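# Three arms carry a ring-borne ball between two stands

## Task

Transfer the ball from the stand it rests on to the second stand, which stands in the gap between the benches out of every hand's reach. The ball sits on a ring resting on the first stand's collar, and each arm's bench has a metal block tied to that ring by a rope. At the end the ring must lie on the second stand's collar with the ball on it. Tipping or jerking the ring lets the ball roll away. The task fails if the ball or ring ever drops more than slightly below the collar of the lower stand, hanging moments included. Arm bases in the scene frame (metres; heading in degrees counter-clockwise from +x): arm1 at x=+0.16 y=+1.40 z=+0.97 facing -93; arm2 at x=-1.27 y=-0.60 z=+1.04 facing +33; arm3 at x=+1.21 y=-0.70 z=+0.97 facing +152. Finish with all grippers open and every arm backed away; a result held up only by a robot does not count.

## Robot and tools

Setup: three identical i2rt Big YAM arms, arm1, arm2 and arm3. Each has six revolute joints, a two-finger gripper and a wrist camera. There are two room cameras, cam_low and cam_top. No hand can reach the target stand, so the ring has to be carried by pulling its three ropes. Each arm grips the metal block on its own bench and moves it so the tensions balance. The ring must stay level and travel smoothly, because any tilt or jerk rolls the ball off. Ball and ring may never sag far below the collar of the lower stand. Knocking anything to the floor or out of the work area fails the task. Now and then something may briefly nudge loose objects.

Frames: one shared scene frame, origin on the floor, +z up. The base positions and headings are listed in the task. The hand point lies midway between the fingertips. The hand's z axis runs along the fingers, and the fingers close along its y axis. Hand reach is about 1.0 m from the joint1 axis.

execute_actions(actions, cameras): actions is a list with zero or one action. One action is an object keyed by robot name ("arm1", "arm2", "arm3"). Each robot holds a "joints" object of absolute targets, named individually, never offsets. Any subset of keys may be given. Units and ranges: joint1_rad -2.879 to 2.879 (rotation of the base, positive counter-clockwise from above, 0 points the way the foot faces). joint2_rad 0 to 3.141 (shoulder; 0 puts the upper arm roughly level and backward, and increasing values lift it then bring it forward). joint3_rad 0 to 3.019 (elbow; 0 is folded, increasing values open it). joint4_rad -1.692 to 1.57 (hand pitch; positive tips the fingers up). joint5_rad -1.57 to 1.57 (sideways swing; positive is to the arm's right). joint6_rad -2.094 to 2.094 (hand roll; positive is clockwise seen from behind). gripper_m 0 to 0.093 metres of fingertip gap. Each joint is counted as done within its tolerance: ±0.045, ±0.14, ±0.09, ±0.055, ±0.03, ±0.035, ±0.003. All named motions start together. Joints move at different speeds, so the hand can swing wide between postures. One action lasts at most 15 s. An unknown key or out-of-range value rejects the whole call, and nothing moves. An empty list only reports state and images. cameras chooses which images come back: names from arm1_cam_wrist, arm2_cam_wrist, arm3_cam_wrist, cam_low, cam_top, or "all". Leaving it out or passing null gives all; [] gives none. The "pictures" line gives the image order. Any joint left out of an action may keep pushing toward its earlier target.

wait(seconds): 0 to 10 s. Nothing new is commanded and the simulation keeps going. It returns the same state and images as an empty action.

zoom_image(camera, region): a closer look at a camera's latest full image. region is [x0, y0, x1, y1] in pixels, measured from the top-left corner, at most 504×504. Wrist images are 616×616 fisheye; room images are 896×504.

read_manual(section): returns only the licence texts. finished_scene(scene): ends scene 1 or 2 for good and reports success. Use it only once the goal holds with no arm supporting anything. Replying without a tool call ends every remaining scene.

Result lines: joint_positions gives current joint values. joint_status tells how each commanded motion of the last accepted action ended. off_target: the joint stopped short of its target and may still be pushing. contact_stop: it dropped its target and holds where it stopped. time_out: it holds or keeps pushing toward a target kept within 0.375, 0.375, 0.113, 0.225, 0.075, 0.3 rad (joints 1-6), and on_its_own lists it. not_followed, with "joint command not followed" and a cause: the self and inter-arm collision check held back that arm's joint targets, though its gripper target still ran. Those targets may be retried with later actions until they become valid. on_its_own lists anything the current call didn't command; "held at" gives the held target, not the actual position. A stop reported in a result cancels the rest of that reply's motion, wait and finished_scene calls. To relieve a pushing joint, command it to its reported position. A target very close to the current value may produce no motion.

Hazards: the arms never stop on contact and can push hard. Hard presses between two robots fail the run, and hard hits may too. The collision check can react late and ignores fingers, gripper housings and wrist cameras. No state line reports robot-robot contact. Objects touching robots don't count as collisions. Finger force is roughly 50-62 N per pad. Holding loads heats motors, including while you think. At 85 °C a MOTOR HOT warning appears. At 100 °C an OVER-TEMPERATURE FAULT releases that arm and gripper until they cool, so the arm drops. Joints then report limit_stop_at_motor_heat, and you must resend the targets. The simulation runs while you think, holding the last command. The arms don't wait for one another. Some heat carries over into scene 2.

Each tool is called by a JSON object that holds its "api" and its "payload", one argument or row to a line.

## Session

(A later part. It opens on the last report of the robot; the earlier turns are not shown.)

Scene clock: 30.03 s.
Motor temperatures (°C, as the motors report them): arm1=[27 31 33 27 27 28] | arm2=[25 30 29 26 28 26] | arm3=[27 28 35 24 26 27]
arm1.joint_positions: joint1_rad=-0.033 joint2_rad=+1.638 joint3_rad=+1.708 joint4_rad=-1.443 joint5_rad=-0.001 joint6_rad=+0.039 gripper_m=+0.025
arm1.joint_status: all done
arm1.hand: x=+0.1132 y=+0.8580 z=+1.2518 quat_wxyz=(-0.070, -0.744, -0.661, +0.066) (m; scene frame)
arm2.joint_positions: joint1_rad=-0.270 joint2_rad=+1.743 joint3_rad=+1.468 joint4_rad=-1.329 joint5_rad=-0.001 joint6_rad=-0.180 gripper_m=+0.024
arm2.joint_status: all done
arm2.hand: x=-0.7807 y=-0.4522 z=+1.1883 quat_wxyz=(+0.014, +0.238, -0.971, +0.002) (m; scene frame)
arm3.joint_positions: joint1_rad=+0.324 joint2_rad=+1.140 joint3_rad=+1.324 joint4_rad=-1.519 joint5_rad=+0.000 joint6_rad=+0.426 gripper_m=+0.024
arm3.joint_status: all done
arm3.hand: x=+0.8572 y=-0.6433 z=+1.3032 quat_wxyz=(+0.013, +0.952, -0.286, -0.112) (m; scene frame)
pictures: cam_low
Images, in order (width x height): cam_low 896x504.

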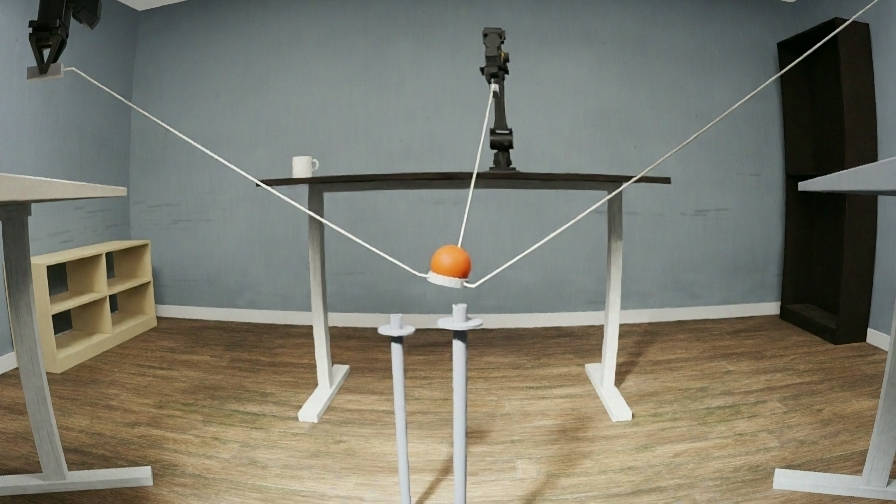

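{"api": "wait", "payload": {
  "seconds": 4
}}

{"api": "execute_actions", "payload": {
  "actions": [
    {"arm1":{"joints":{"joint1_rad":-0.06,"joint2_rad":1.568,"joint3_rad":1.632,"joint4_rad":-1.43,"joint6_rad":-0.005}},"arm2":{"joints":{"joint1_rad":-0.23,"joint4_rad":-1.385,"joint6_rad":-0.112}},"arm3":{"joints":{"joint1_rad":0.283,"joint2_rad":1.172,"joint3_rad":1.405,"joint4_rad":-1.498,"joint6_rad":0.357}}}
  ],
  "cameras": ["cam_low"]
}}

Scene clock: 35.87 s.
Motor temperatures (°C, as the motors report them): arm1=[27 31 33 27 27 28] | arm2=[25 30 29 26 28 26] | arm3=[27 28 36 24 26 27]
arm1.joint_positions: joint1_rad=-0.033 joint2_rad=+1.638 joint3_rad=+1.708 joint4_rad=-1.443 joint5_rad=-0.001 joint6_rad=+0.039 gripper_m=+0.025
arm1.joint_status: all done
arm1.hand: x=+0.1132 y=+0.8580 z=+1.2518 quat_wxyz=(-0.070, -0.744, -0.661, +0.066) (m; scene frame)
arm2.joint_positions: joint1_rad=-0.270 joint2_rad=+1.743 joint3_rad=+1.468 joint4_rad=-1.329 joint5_rad=-0.001 joint6_rad=-0.180 gripper_m=+0.024
arm2.joint_status: all done
arm2.hand: x=-0.7807 y=-0.4522 z=+1.1883 quat_wxyz=(+0.014, +0.238, -0.971, +0.002) (m; scene frame)
arm3.joint_positions: joint1_rad=+0.324 joint2_rad=+1.140 joint3_rad=+1.324 joint4_rad=-1.519 joint5_rad=+0.000 joint6_rad=+0.426 gripper_m=+0.024
arm3.joint_status: all done
arm3.hand: x=+0.8572 y=-0.6433 z=+1.3032 quat_wxyz=(+0.013, +0.952, -0.286, -0.112) (m; scene frame)
wait: 4.00 s; at rest from the start
pictures: arm1_cam_wrist, arm2_cam_wrist, arm3_cam_wrist, cam_low, cam_top
Images, in order (width x height): arm1_cam_wrist 616x616, arm2_cam_wrist 616x616, arm3_cam_wrist 616x616, cam_low 896x504, cam_top 896x504.

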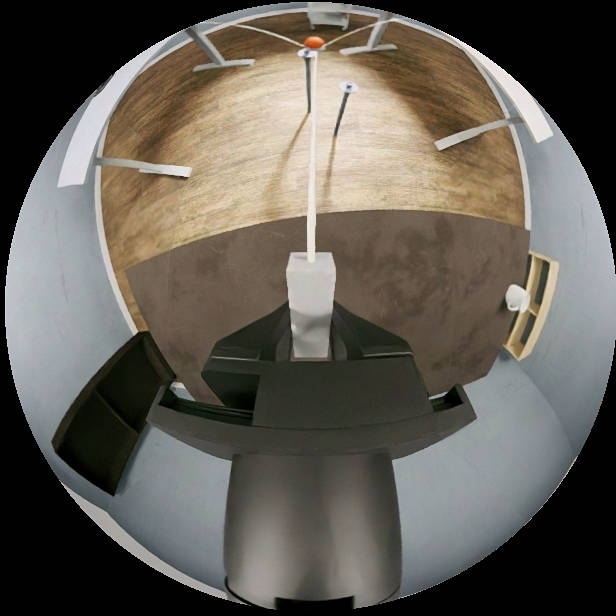

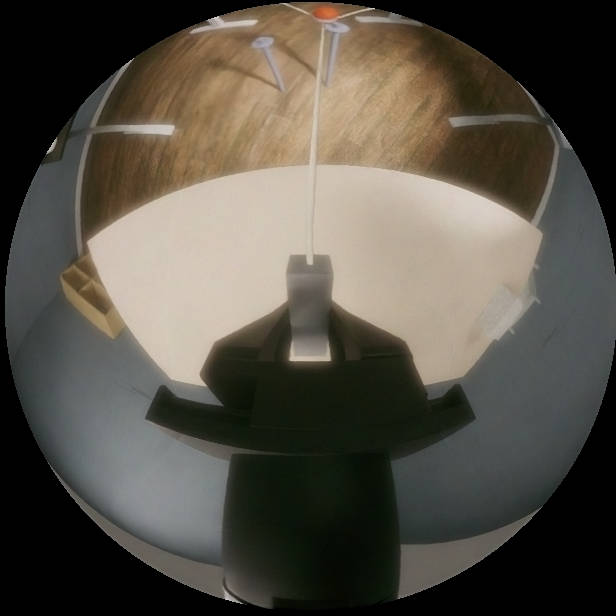

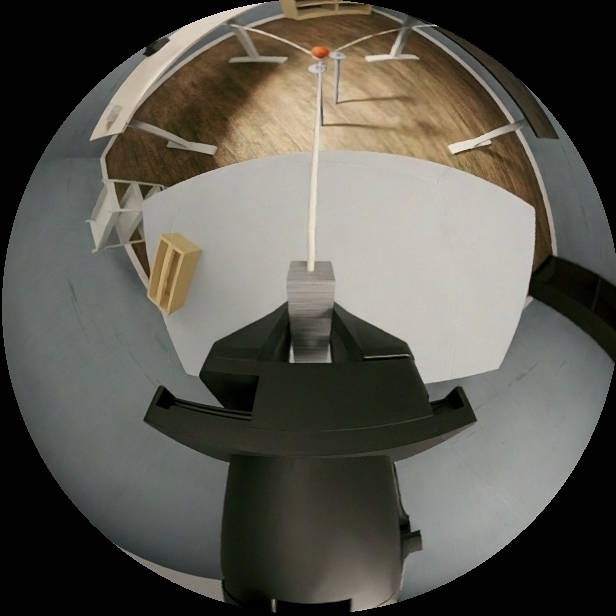

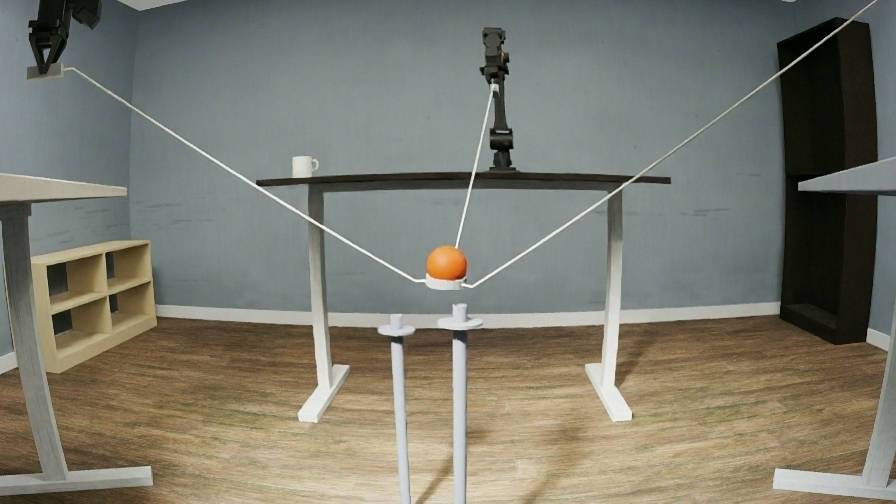

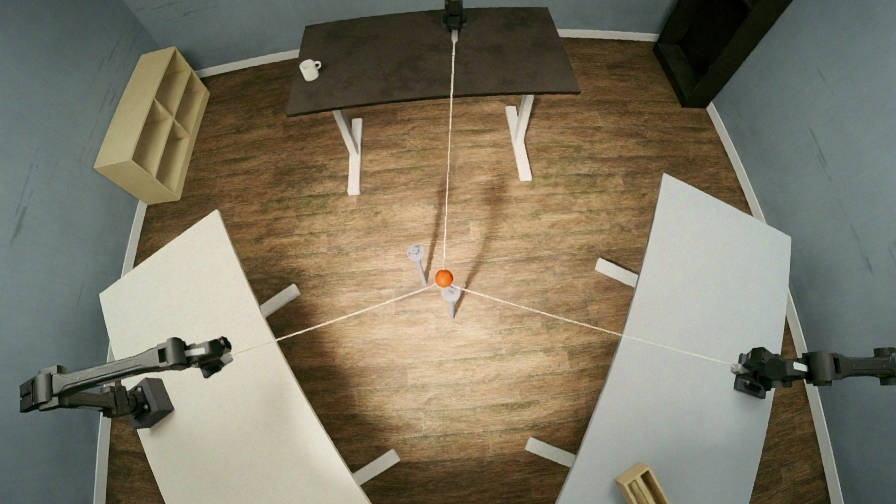

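Scene clock: 36.70 s.
Motor temperatures (°C, as the motors report them): arm1=[27 31 33 27 27 28] | arm2=[25 30 29 26 28 26] | arm3=[27 28 36 24 26 27]
arm1.joint_positions: joint1_rad=-0.050 joint2_rad=+1.596 joint3_rad=+1.631 joint4_rad=-1.429 joint5_rad=-0.001 joint6_rad=+0.005 gripper_m=+0.025
arm1.joint_status: all done
arm1.hand: x=+0.1061 y=+0.8790 z=+1.2415 quat_wxyz=(-0.061, -0.739, -0.668, +0.060) (m; scene frame)
arm2.joint_positions: joint1_rad=-0.226 joint2_rad=+1.743 joint3_rad=+1.468 joint4_rad=-1.361 joint5_rad=-0.001 joint6_rad=-0.127 gripper_m=+0.024
arm2.joint_status: all done
arm2.hand: x=-0.7954 y=-0.4331 z=+1.1886 quat_wxyz=(+0.030, +0.234, -0.972, +0.004) (m; scene frame)
arm3.joint_positions: joint1_rad=+0.282 joint2_rad=+1.176 joint3_rad=+1.354 joint4_rad=-1.508 joint5_rad=+0.000 joint6_rad=+0.373 gripper_m=+0.024
arm3.joint_status: all done
arm3.hand: x=+0.8452 y=-0.6254 z=+1.3041 quat_wxyz=(+0.007, +0.953, -0.281, -0.115) (m; scene frame)
pictures: cam_low
Images, in order (width x height): cam_low 896x504.

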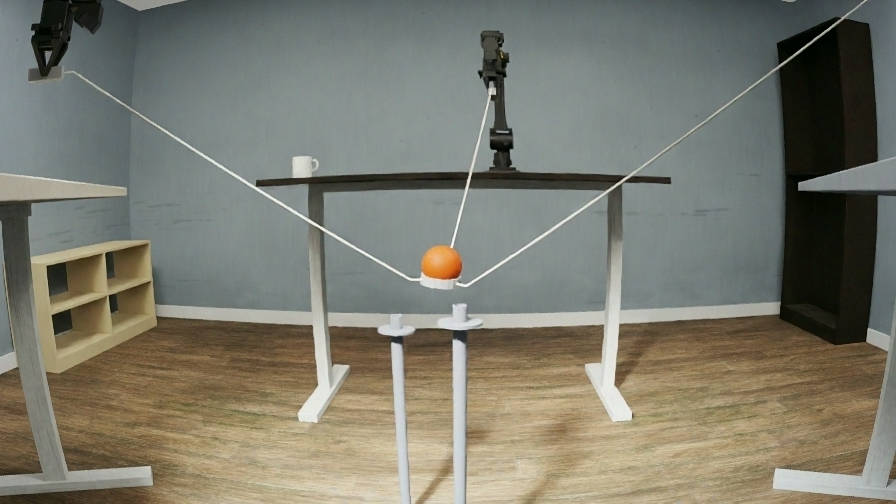

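{"api": "execute_actions", "payload": {
  "actions": [
    {"arm1":{"joints":{"joint1_rad":-0.105,"joint2_rad":1.49,"joint3_rad":1.552,"joint6_rad":-0.053}},"arm2":{"joints":{"joint1_rad":-0.16,"joint4_rad":-1.423,"joint6_rad":-0.04}},"arm3":{"joints":{"joint1_rad":0.218,"joint2_rad":1.24,"joint3_rad":1.465,"joint4_rad":-1.487,"joint6_rad":0.29}}}
  ],
  "cameras": ["cam_low"]
}}

Scene clock: 39.20 s.
Motor temperatures (°C, as the motors report them): arm1=[27 31 33 27 27 28] | arm2=[25 30 29 26 28 26] | arm3=[27 28 36 24 26 27]
arm1.joint_positions: joint1_rad=-0.102 joint2_rad=+1.507 joint3_rad=+1.552 joint4_rad=-1.427 joint5_rad=-0.001 joint6_rad=-0.043 gripper_m=+0.025
arm1.joint_status: all done
arm1.hand: x=+0.0831 y=+0.9131 z=+1.2513 quat_wxyz=(-0.062, -0.740, -0.666, +0.068) (m; scene frame)
arm2.joint_positions: joint1_rad=-0.153 joint2_rad=+1.743 joint3_rad=+1.468 joint4_rad=-1.398 joint5_rad=-0.001 joint6_rad=-0.056 gripper_m=+0.024
arm2.joint_status: all done
arm2.hand: x=-0.8174 y=-0.4025 z=+1.1892 quat_wxyz=(+0.048, +0.235, -0.971, +0.010) (m; scene frame)
arm3.joint_positions: joint1_rad=+0.213 joint2_rad=+1.249 joint3_rad=+1.417 joint4_rad=-1.495 joint5_rad=+0.000 joint6_rad=+0.306 gripper_m=+0.024
arm3.joint_status: all done
arm3.hand: x=+0.8233 y=-0.5929 z=+1.3056 quat_wxyz=(-0.001, +0.952, -0.282, -0.117) (m; scene frame)
pictures: cam_low
Images, in order (width x height): cam_low 896x504.

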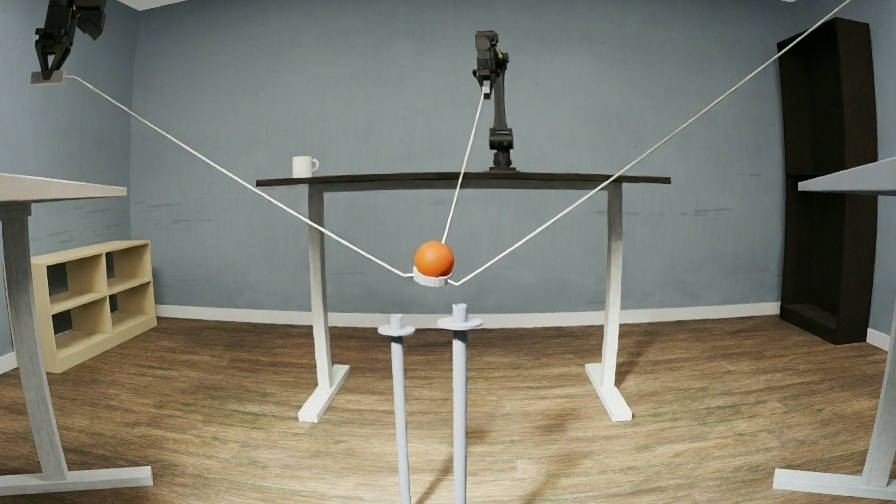

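{"api": "wait", "payload": {
  "seconds": 3
}}

{"api": "execute_actions", "payload": {
  "actions": [
    {"arm1":{"joints":{"joint1_rad":-0.157,"joint2_rad":1.417,"joint3_rad":1.473,"joint6_rad":-0.105}},"arm2":{"joints":{"joint1_rad":-0.087,"joint4_rad":-1.447,"joint6_rad":0.034}},"arm3":{"joints":{"joint1_rad":0.16,"joint2_rad":1.316,"joint3_rad":1.55,"joint6_rad":0.234}}}
  ],
  "cameras": ["cam_low"]
}}

Scene clock: 43.17 s.
Motor temperatures (°C, as the motors report them): arm1=[27 31 33 27 27 28] | arm2=[25 30 29 26 28 26] | arm3=[27 28 37 24 26 27]
arm1.joint_positions: joint1_rad=-0.102 joint2_rad=+1.507 joint3_rad=+1.552 joint4_rad=-1.427 joint5_rad=-0.001 joint6_rad=-0.043 gripper_m=+0.025
arm1.joint_status: all done
arm1.hand: x=+0.0831 y=+0.9131 z=+1.2513 quat_wxyz=(-0.062, -0.740, -0.667, +0.068) (m; scene frame)
arm2.joint_positions: joint1_rad=-0.153 joint2_rad=+1.743 joint3_rad=+1.468 joint4_rad=-1.398 joint5_rad=-0.001 joint6_rad=-0.055 gripper_m=+0.024
arm2.joint_status: all done
arm2.hand: x=-0.8174 y=-0.4025 z=+1.1892 quat_wxyz=(+0.048, +0.235, -0.971, +0.010) (m; scene frame)
arm3.joint_positions: joint1_rad=+0.213 joint2_rad=+1.249 joint3_rad=+1.417 joint4_rad=-1.495 joint5_rad=+0.000 joint6_rad=+0.306 gripper_m=+0.024
arm3.joint_status: all done
arm3.hand: x=+0.8233 y=-0.5929 z=+1.3056 quat_wxyz=(-0.001, +0.952, -0.282, -0.117) (m; scene frame)
wait: 3.00 s; at rest from the start
pictures: arm1_cam_wrist, arm2_cam_wrist, arm3_cam_wrist, cam_low, cam_top
Images, in order (width x height): arm1_cam_wrist 616x616, arm2_cam_wrist 616x616, arm3_cam_wrist 616x616, cam_low 896x504, cam_top 896x504.

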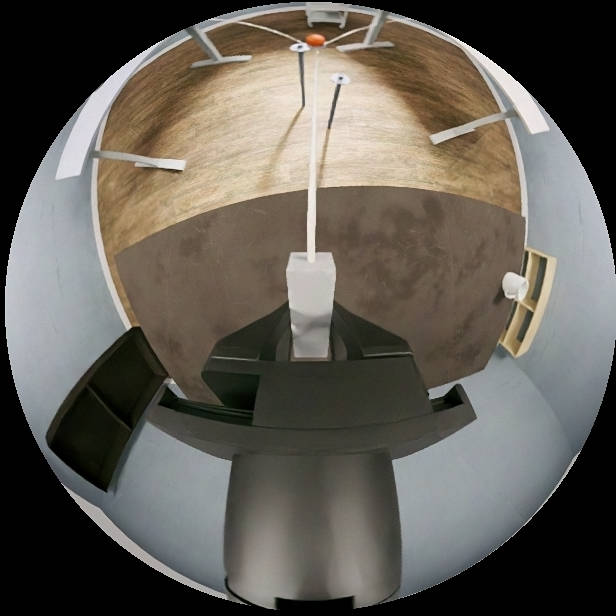

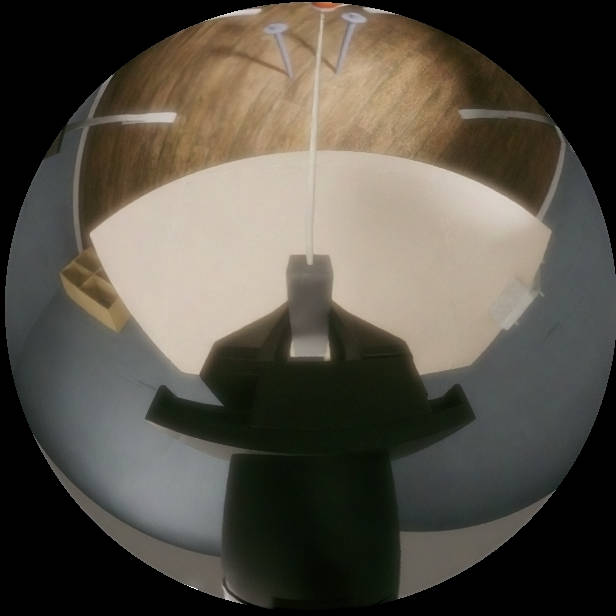

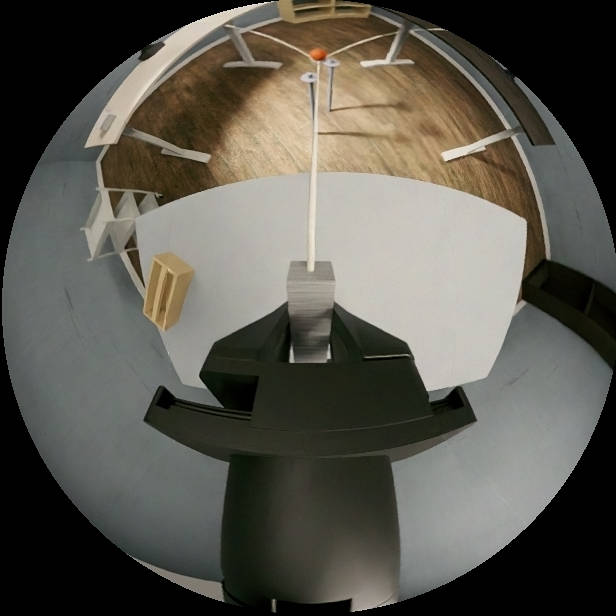

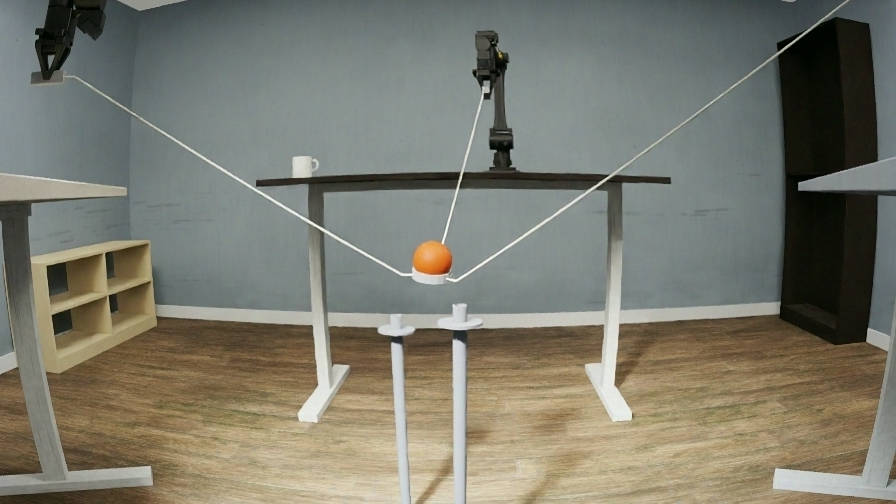

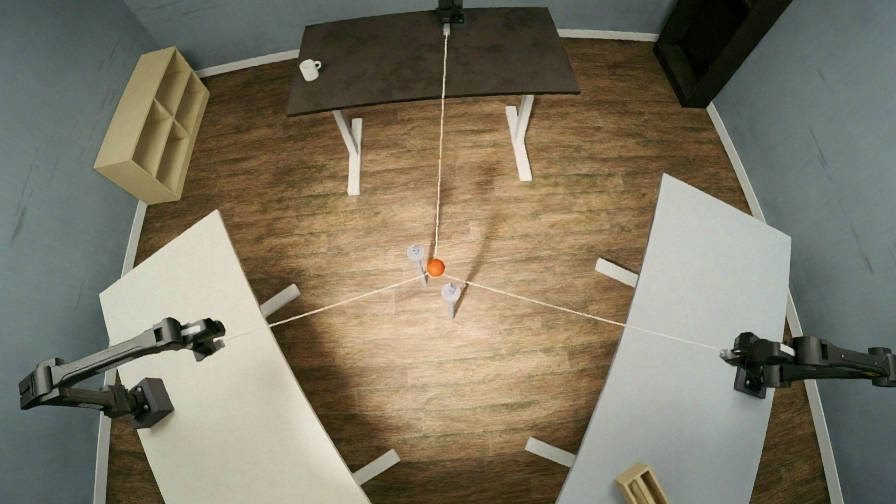

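Scene clock: 44.10 s.
Motor temperatures (°C, as the motors report them): arm1=[27 31 33 27 27 28] | arm2=[25 30 29 26 28 26] | arm3=[27 28 37 24 26 27]
arm1.joint_positions: joint1_rad=-0.152 joint2_rad=+1.437 joint3_rad=+1.471 joint4_rad=-1.425 joint5_rad=-0.001 joint6_rad=-0.095 gripper_m=+0.025
arm1.joint_status: all done
arm1.hand: x=+0.0645 y=+0.9455 z=+1.2487 quat_wxyz=(-0.055, -0.739, -0.668, +0.067) (m; scene frame)
arm2.joint_positions: joint1_rad=-0.081 joint2_rad=+1.743 joint3_rad=+1.468 joint4_rad=-1.422 joint5_rad=-0.001 joint6_rad=+0.018 gripper_m=+0.024
arm2.joint_status: all done
arm2.hand: x=-0.8382 y=-0.3733 z=+1.1898 quat_wxyz=(+0.059, +0.234, -0.970, +0.017) (m; scene frame)
arm3.joint_positions: joint1_rad=+0.156 joint2_rad=+1.324 joint3_rad=+1.501 joint4_rad=-1.493 joint5_rad=+0.000 joint6_rad=+0.250 gripper_m=+0.024
arm3.joint_status: all done
arm3.hand: x=+0.8008 y=-0.5610 z=+1.3127 quat_wxyz=(-0.008, +0.952, -0.282, -0.122) (m; scene frame)
pictures: cam_low
Images, in order (width x height): cam_low 896x504.

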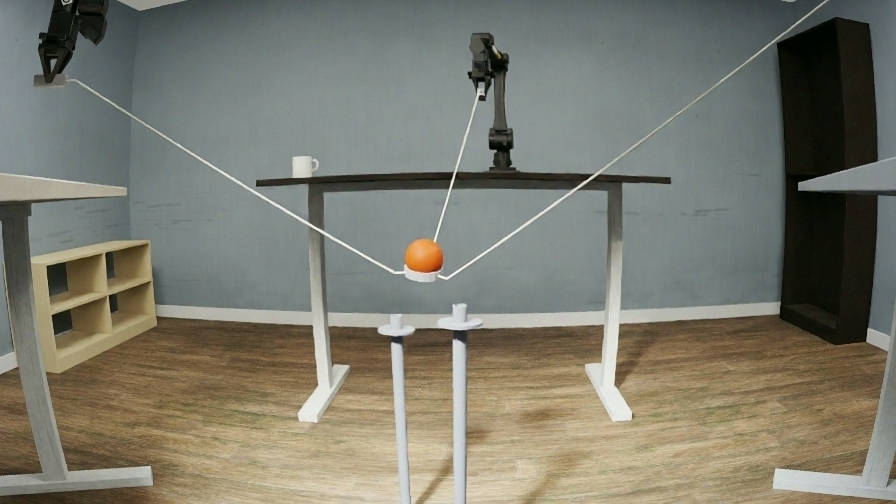

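{"api": "execute_actions", "payload": {
  "actions": [
    {"arm1":{"joints":{"joint1_rad":-0.219,"joint2_rad":1.352,"joint3_rad":1.405,"joint6_rad":-0.167}},"arm2":{"joints":{"joint1_rad":-0.012,"joint3_rad":1.42,"joint4_rad":-1.39,"joint6_rad":0.108}},"arm3":{"joints":{"joint1_rad":0.112,"joint2_rad":1.395,"joint3_rad":1.642,"joint6_rad":0.186}}}
  ],
  "cameras": ["cam_low"]
}}

Scene clock: 46.73 s.
Motor temperatures (°C, as the motors report them): arm1=[27 31 33 27 27 28] | arm2=[25 30 29 26 28 26] | arm3=[27 28 37 24 26 27]
arm1.joint_positions: joint1_rad=-0.215 joint2_rad=+1.371 joint3_rad=+1.404 joint4_rad=-1.425 joint5_rad=-0.001 joint6_rad=-0.157 gripper_m=+0.025
arm1.joint_status: all done
arm1.hand: x=+0.0426 y=+0.9768 z=+1.2482 quat_wxyz=(-0.050, -0.740, -0.667, +0.070) (m; scene frame)
arm2.joint_positions: joint1_rad=-0.006 joint2_rad=+1.743 joint3_rad=+1.430 joint4_rad=-1.391 joint5_rad=+0.000 joint6_rad=+0.093 gripper_m=+0.024
arm2.joint_status: all done
arm2.hand: x=-0.8615 y=-0.3451 z=+1.1761 quat_wxyz=(+0.060, +0.234, -0.970, +0.023) (m; scene frame)
arm3.joint_positions: joint1_rad=+0.109 joint2_rad=+1.403 joint3_rad=+1.592 joint4_rad=-1.493 joint5_rad=+0.000 joint6_rad=+0.202 gripper_m=+0.024
arm3.joint_status: all done
arm3.hand: x=+0.7776 y=-0.5301 z=+1.3186 quat_wxyz=(-0.015, +0.951, -0.281, -0.128) (m; scene frame)
pictures: cam_low
Images, in order (width x height): cam_low 896x504.

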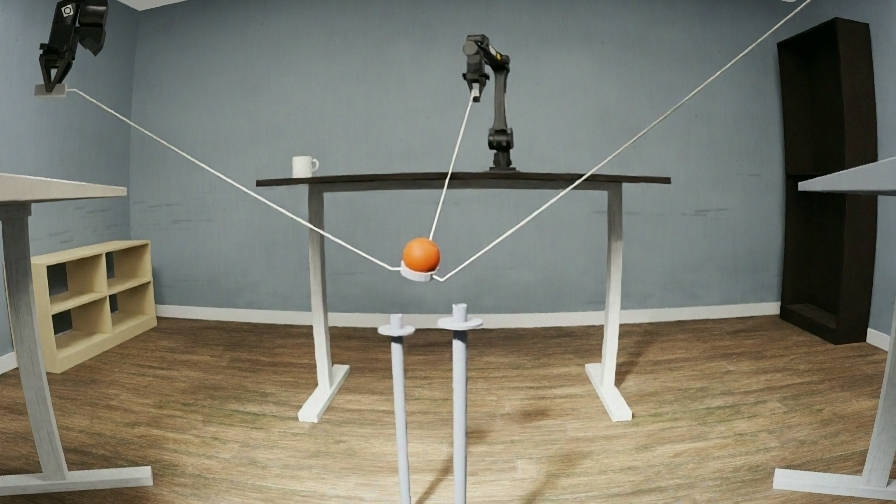

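{"api": "wait", "payload": {
  "seconds": 4
}}

{"api": "zoom_image", "payload": {
  "camera": "cam_low",
  "region": [310, 220, 530, 370]
}}

{"api": "zoom_image", "payload": {
  "camera": "cam_top",
  "region": [360, 200, 500, 320]
}}

Scene clock: 51.70 s.
Motor temperatures (°C, as the motors report them): arm1=[27 30 33 27 27 28] | arm2=[25 30 29 26 28 26] | arm3=[27 29 38 24 26 27]
arm1.joint_positions: joint1_rad=-0.215 joint2_rad=+1.371 joint3_rad=+1.404 joint4_rad=-1.425 joint5_rad=-0.001 joint6_rad=-0.157 gripper_m=+0.025
arm1.joint_status: all done
arm1.hand: x=+0.0426 y=+0.9768 z=+1.2482 quat_wxyz=(-0.050, -0.740, -0.667, +0.070) (m; scene frame)
arm2.joint_positions: joint1_rad=-0.006 joint2_rad=+1.743 joint3_rad=+1.430 joint4_rad=-1.391 joint5_rad=+0.000 joint6_rad=+0.093 gripper_m=+0.024
arm2.joint_status: all done
arm2.hand: x=-0.8615 y=-0.3451 z=+1.1761 quat_wxyz=(+0.060, +0.234, -0.970, +0.023) (m; scene frame)
arm3.joint_positions: joint1_rad=+0.109 joint2_rad=+1.403 joint3_rad=+1.592 joint4_rad=-1.493 joint5_rad=+0.000 joint6_rad=+0.202 gripper_m=+0.024
arm3.joint_status: all done
arm3.hand: x=+0.7776 y=-0.5301 z=+1.3186 quat_wxyz=(-0.015, +0.951, -0.281, -0.128) (m; scene frame)
wait: 4.00 s; at rest from the start
pictures: arm1_cam_wrist, arm2_cam_wrist, arm3_cam_wrist, cam_low, cam_top
Images, in order (width x height): arm1_cam_wrist 616x616, arm2_cam_wrist 616x616, arm3_cam_wrist 616x616, cam_low 896x504, cam_top 896x504.

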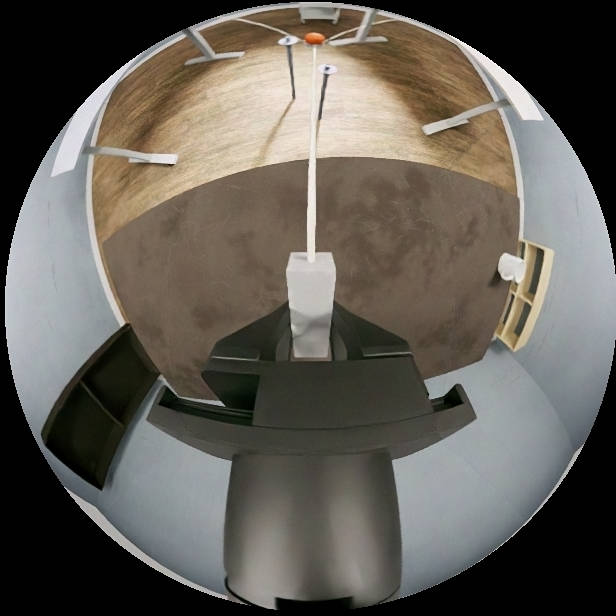

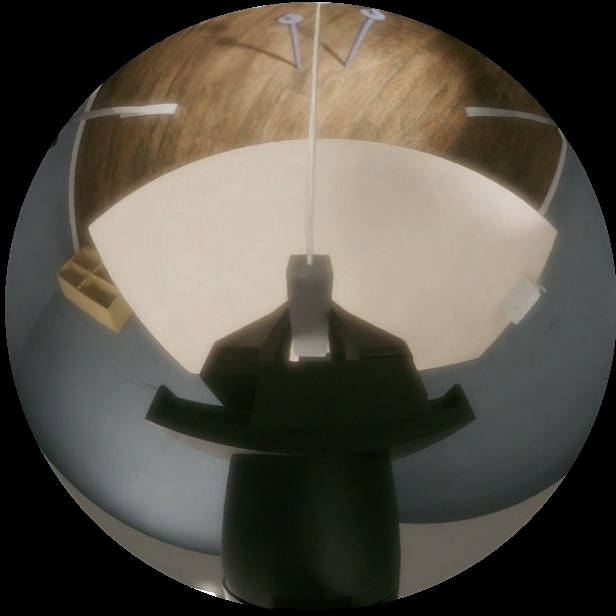

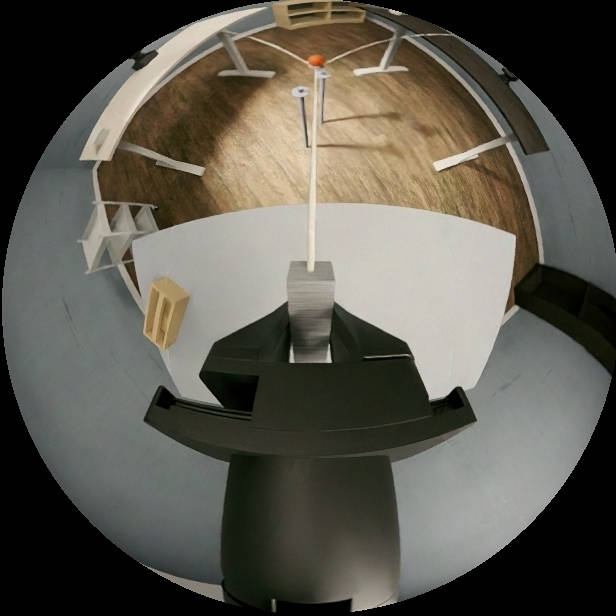

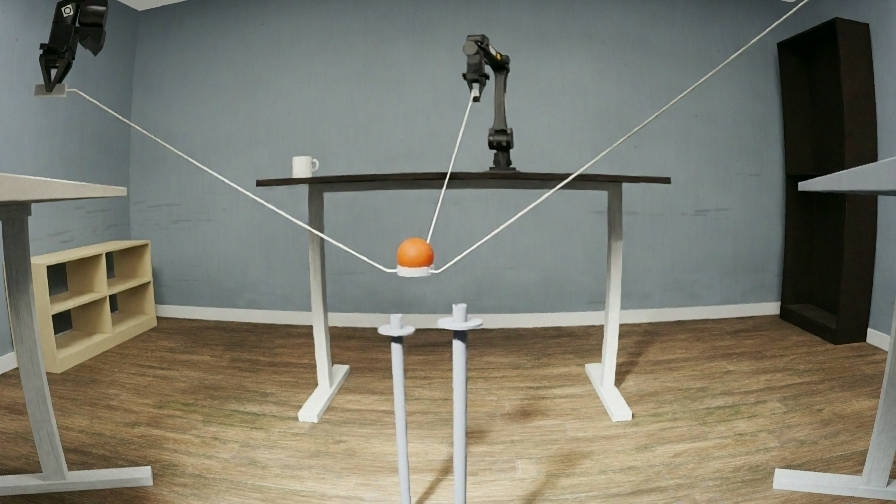

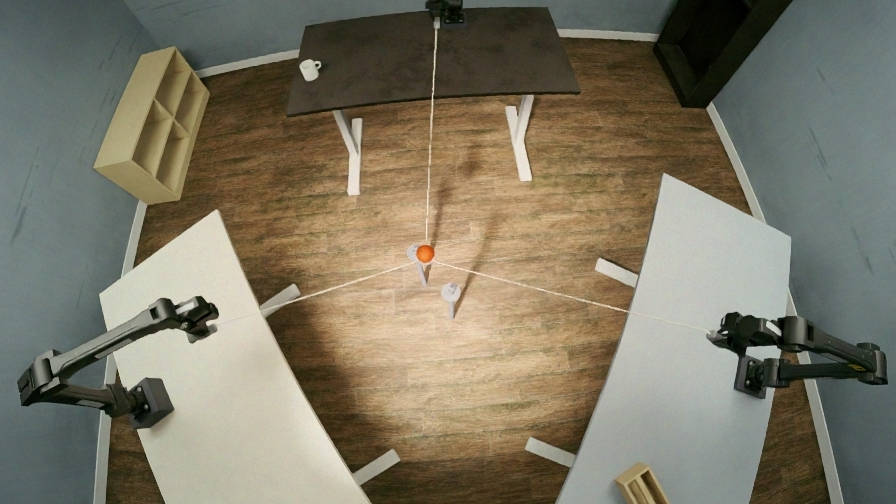

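Region (310, 220, 530, 370) of cam_low's 896x504 image, scaled by 2.291, with more detail than that image has; it fills the top 344 rows of this view, and the rest is white.

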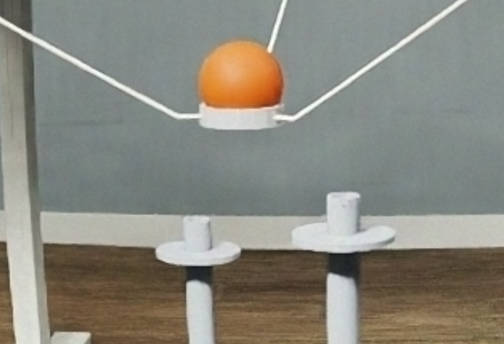

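Region (360, 200, 500, 320) of cam_top's 896x504 image, scaled by 3.600, with more detail than that image has; it fills the top 432 rows of this view, and the rest is white.

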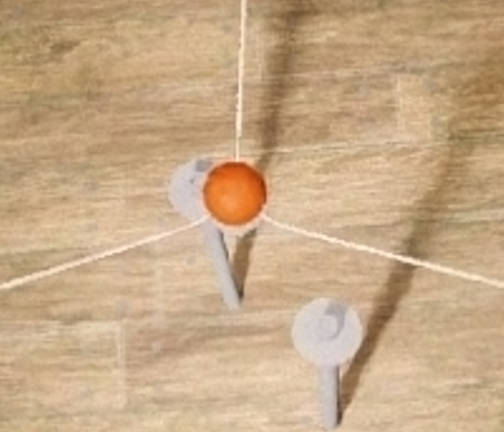

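{"api": "execute_actions", "payload": {
  "actions": [
    {"arm1":{"joints":{"joint1_rad":-0.266,"joint2_rad":1.325,"joint3_rad":1.35,"joint6_rad":-0.212}},"arm2":{"joints":{"joint1_rad":0.043,"joint3_rad":1.38,"joint4_rad":-1.33,"joint6_rad":0.162}},"arm3":{"joints":{"joint1_rad":0.077,"joint2_rad":1.466,"joint3_rad":1.682,"joint6_rad":0.153}}}
  ],
  "cameras": ["cam_low"]
}}

Scene clock: 54.50 s.
Motor temperatures (°C, as the motors report them): arm1=[27 30 33 27 27 28] | arm2=[25 30 29 26 28 26] | arm3=[27 29 38 24 26 27]
arm1.joint_positions: joint1_rad=-0.258 joint2_rad=+1.350 joint3_rad=+1.350 joint4_rad=-1.425 joint5_rad=-0.001 joint6_rad=-0.202 gripper_m=+0.025
arm1.joint_status: all done
arm1.hand: x=+0.0296 y=+0.9971 z=+1.2344 quat_wxyz=(-0.039, -0.740, -0.669, +0.058) (m; scene frame)
arm2.joint_positions: joint1_rad=+0.045 joint2_rad=+1.743 joint3_rad=+1.391 joint4_rad=-1.331 joint5_rad=+0.000 joint6_rad=+0.146 gripper_m=+0.024
arm2.joint_status: all done
arm2.hand: x=-0.8752 y=-0.3241 z=+1.1612 quat_wxyz=(+0.049, +0.233, -0.971, +0.022) (m; scene frame)
arm3.joint_positions: joint1_rad=+0.077 joint2_rad=+1.477 joint3_rad=+1.636 joint4_rad=-1.493 joint5_rad=+0.000 joint6_rad=+0.168 gripper_m=+0.024
arm3.joint_status: all done
arm3.hand: x=+0.7621 y=-0.5069 z=+1.3039 quat_wxyz=(-0.017, +0.953, -0.281, -0.112) (m; scene frame)
pictures: cam_low
Images, in order (width x height): cam_low 896x504.

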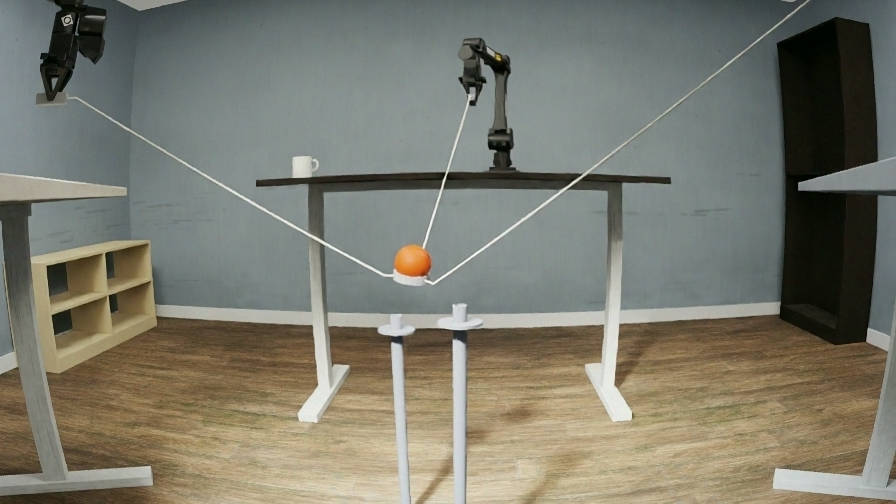

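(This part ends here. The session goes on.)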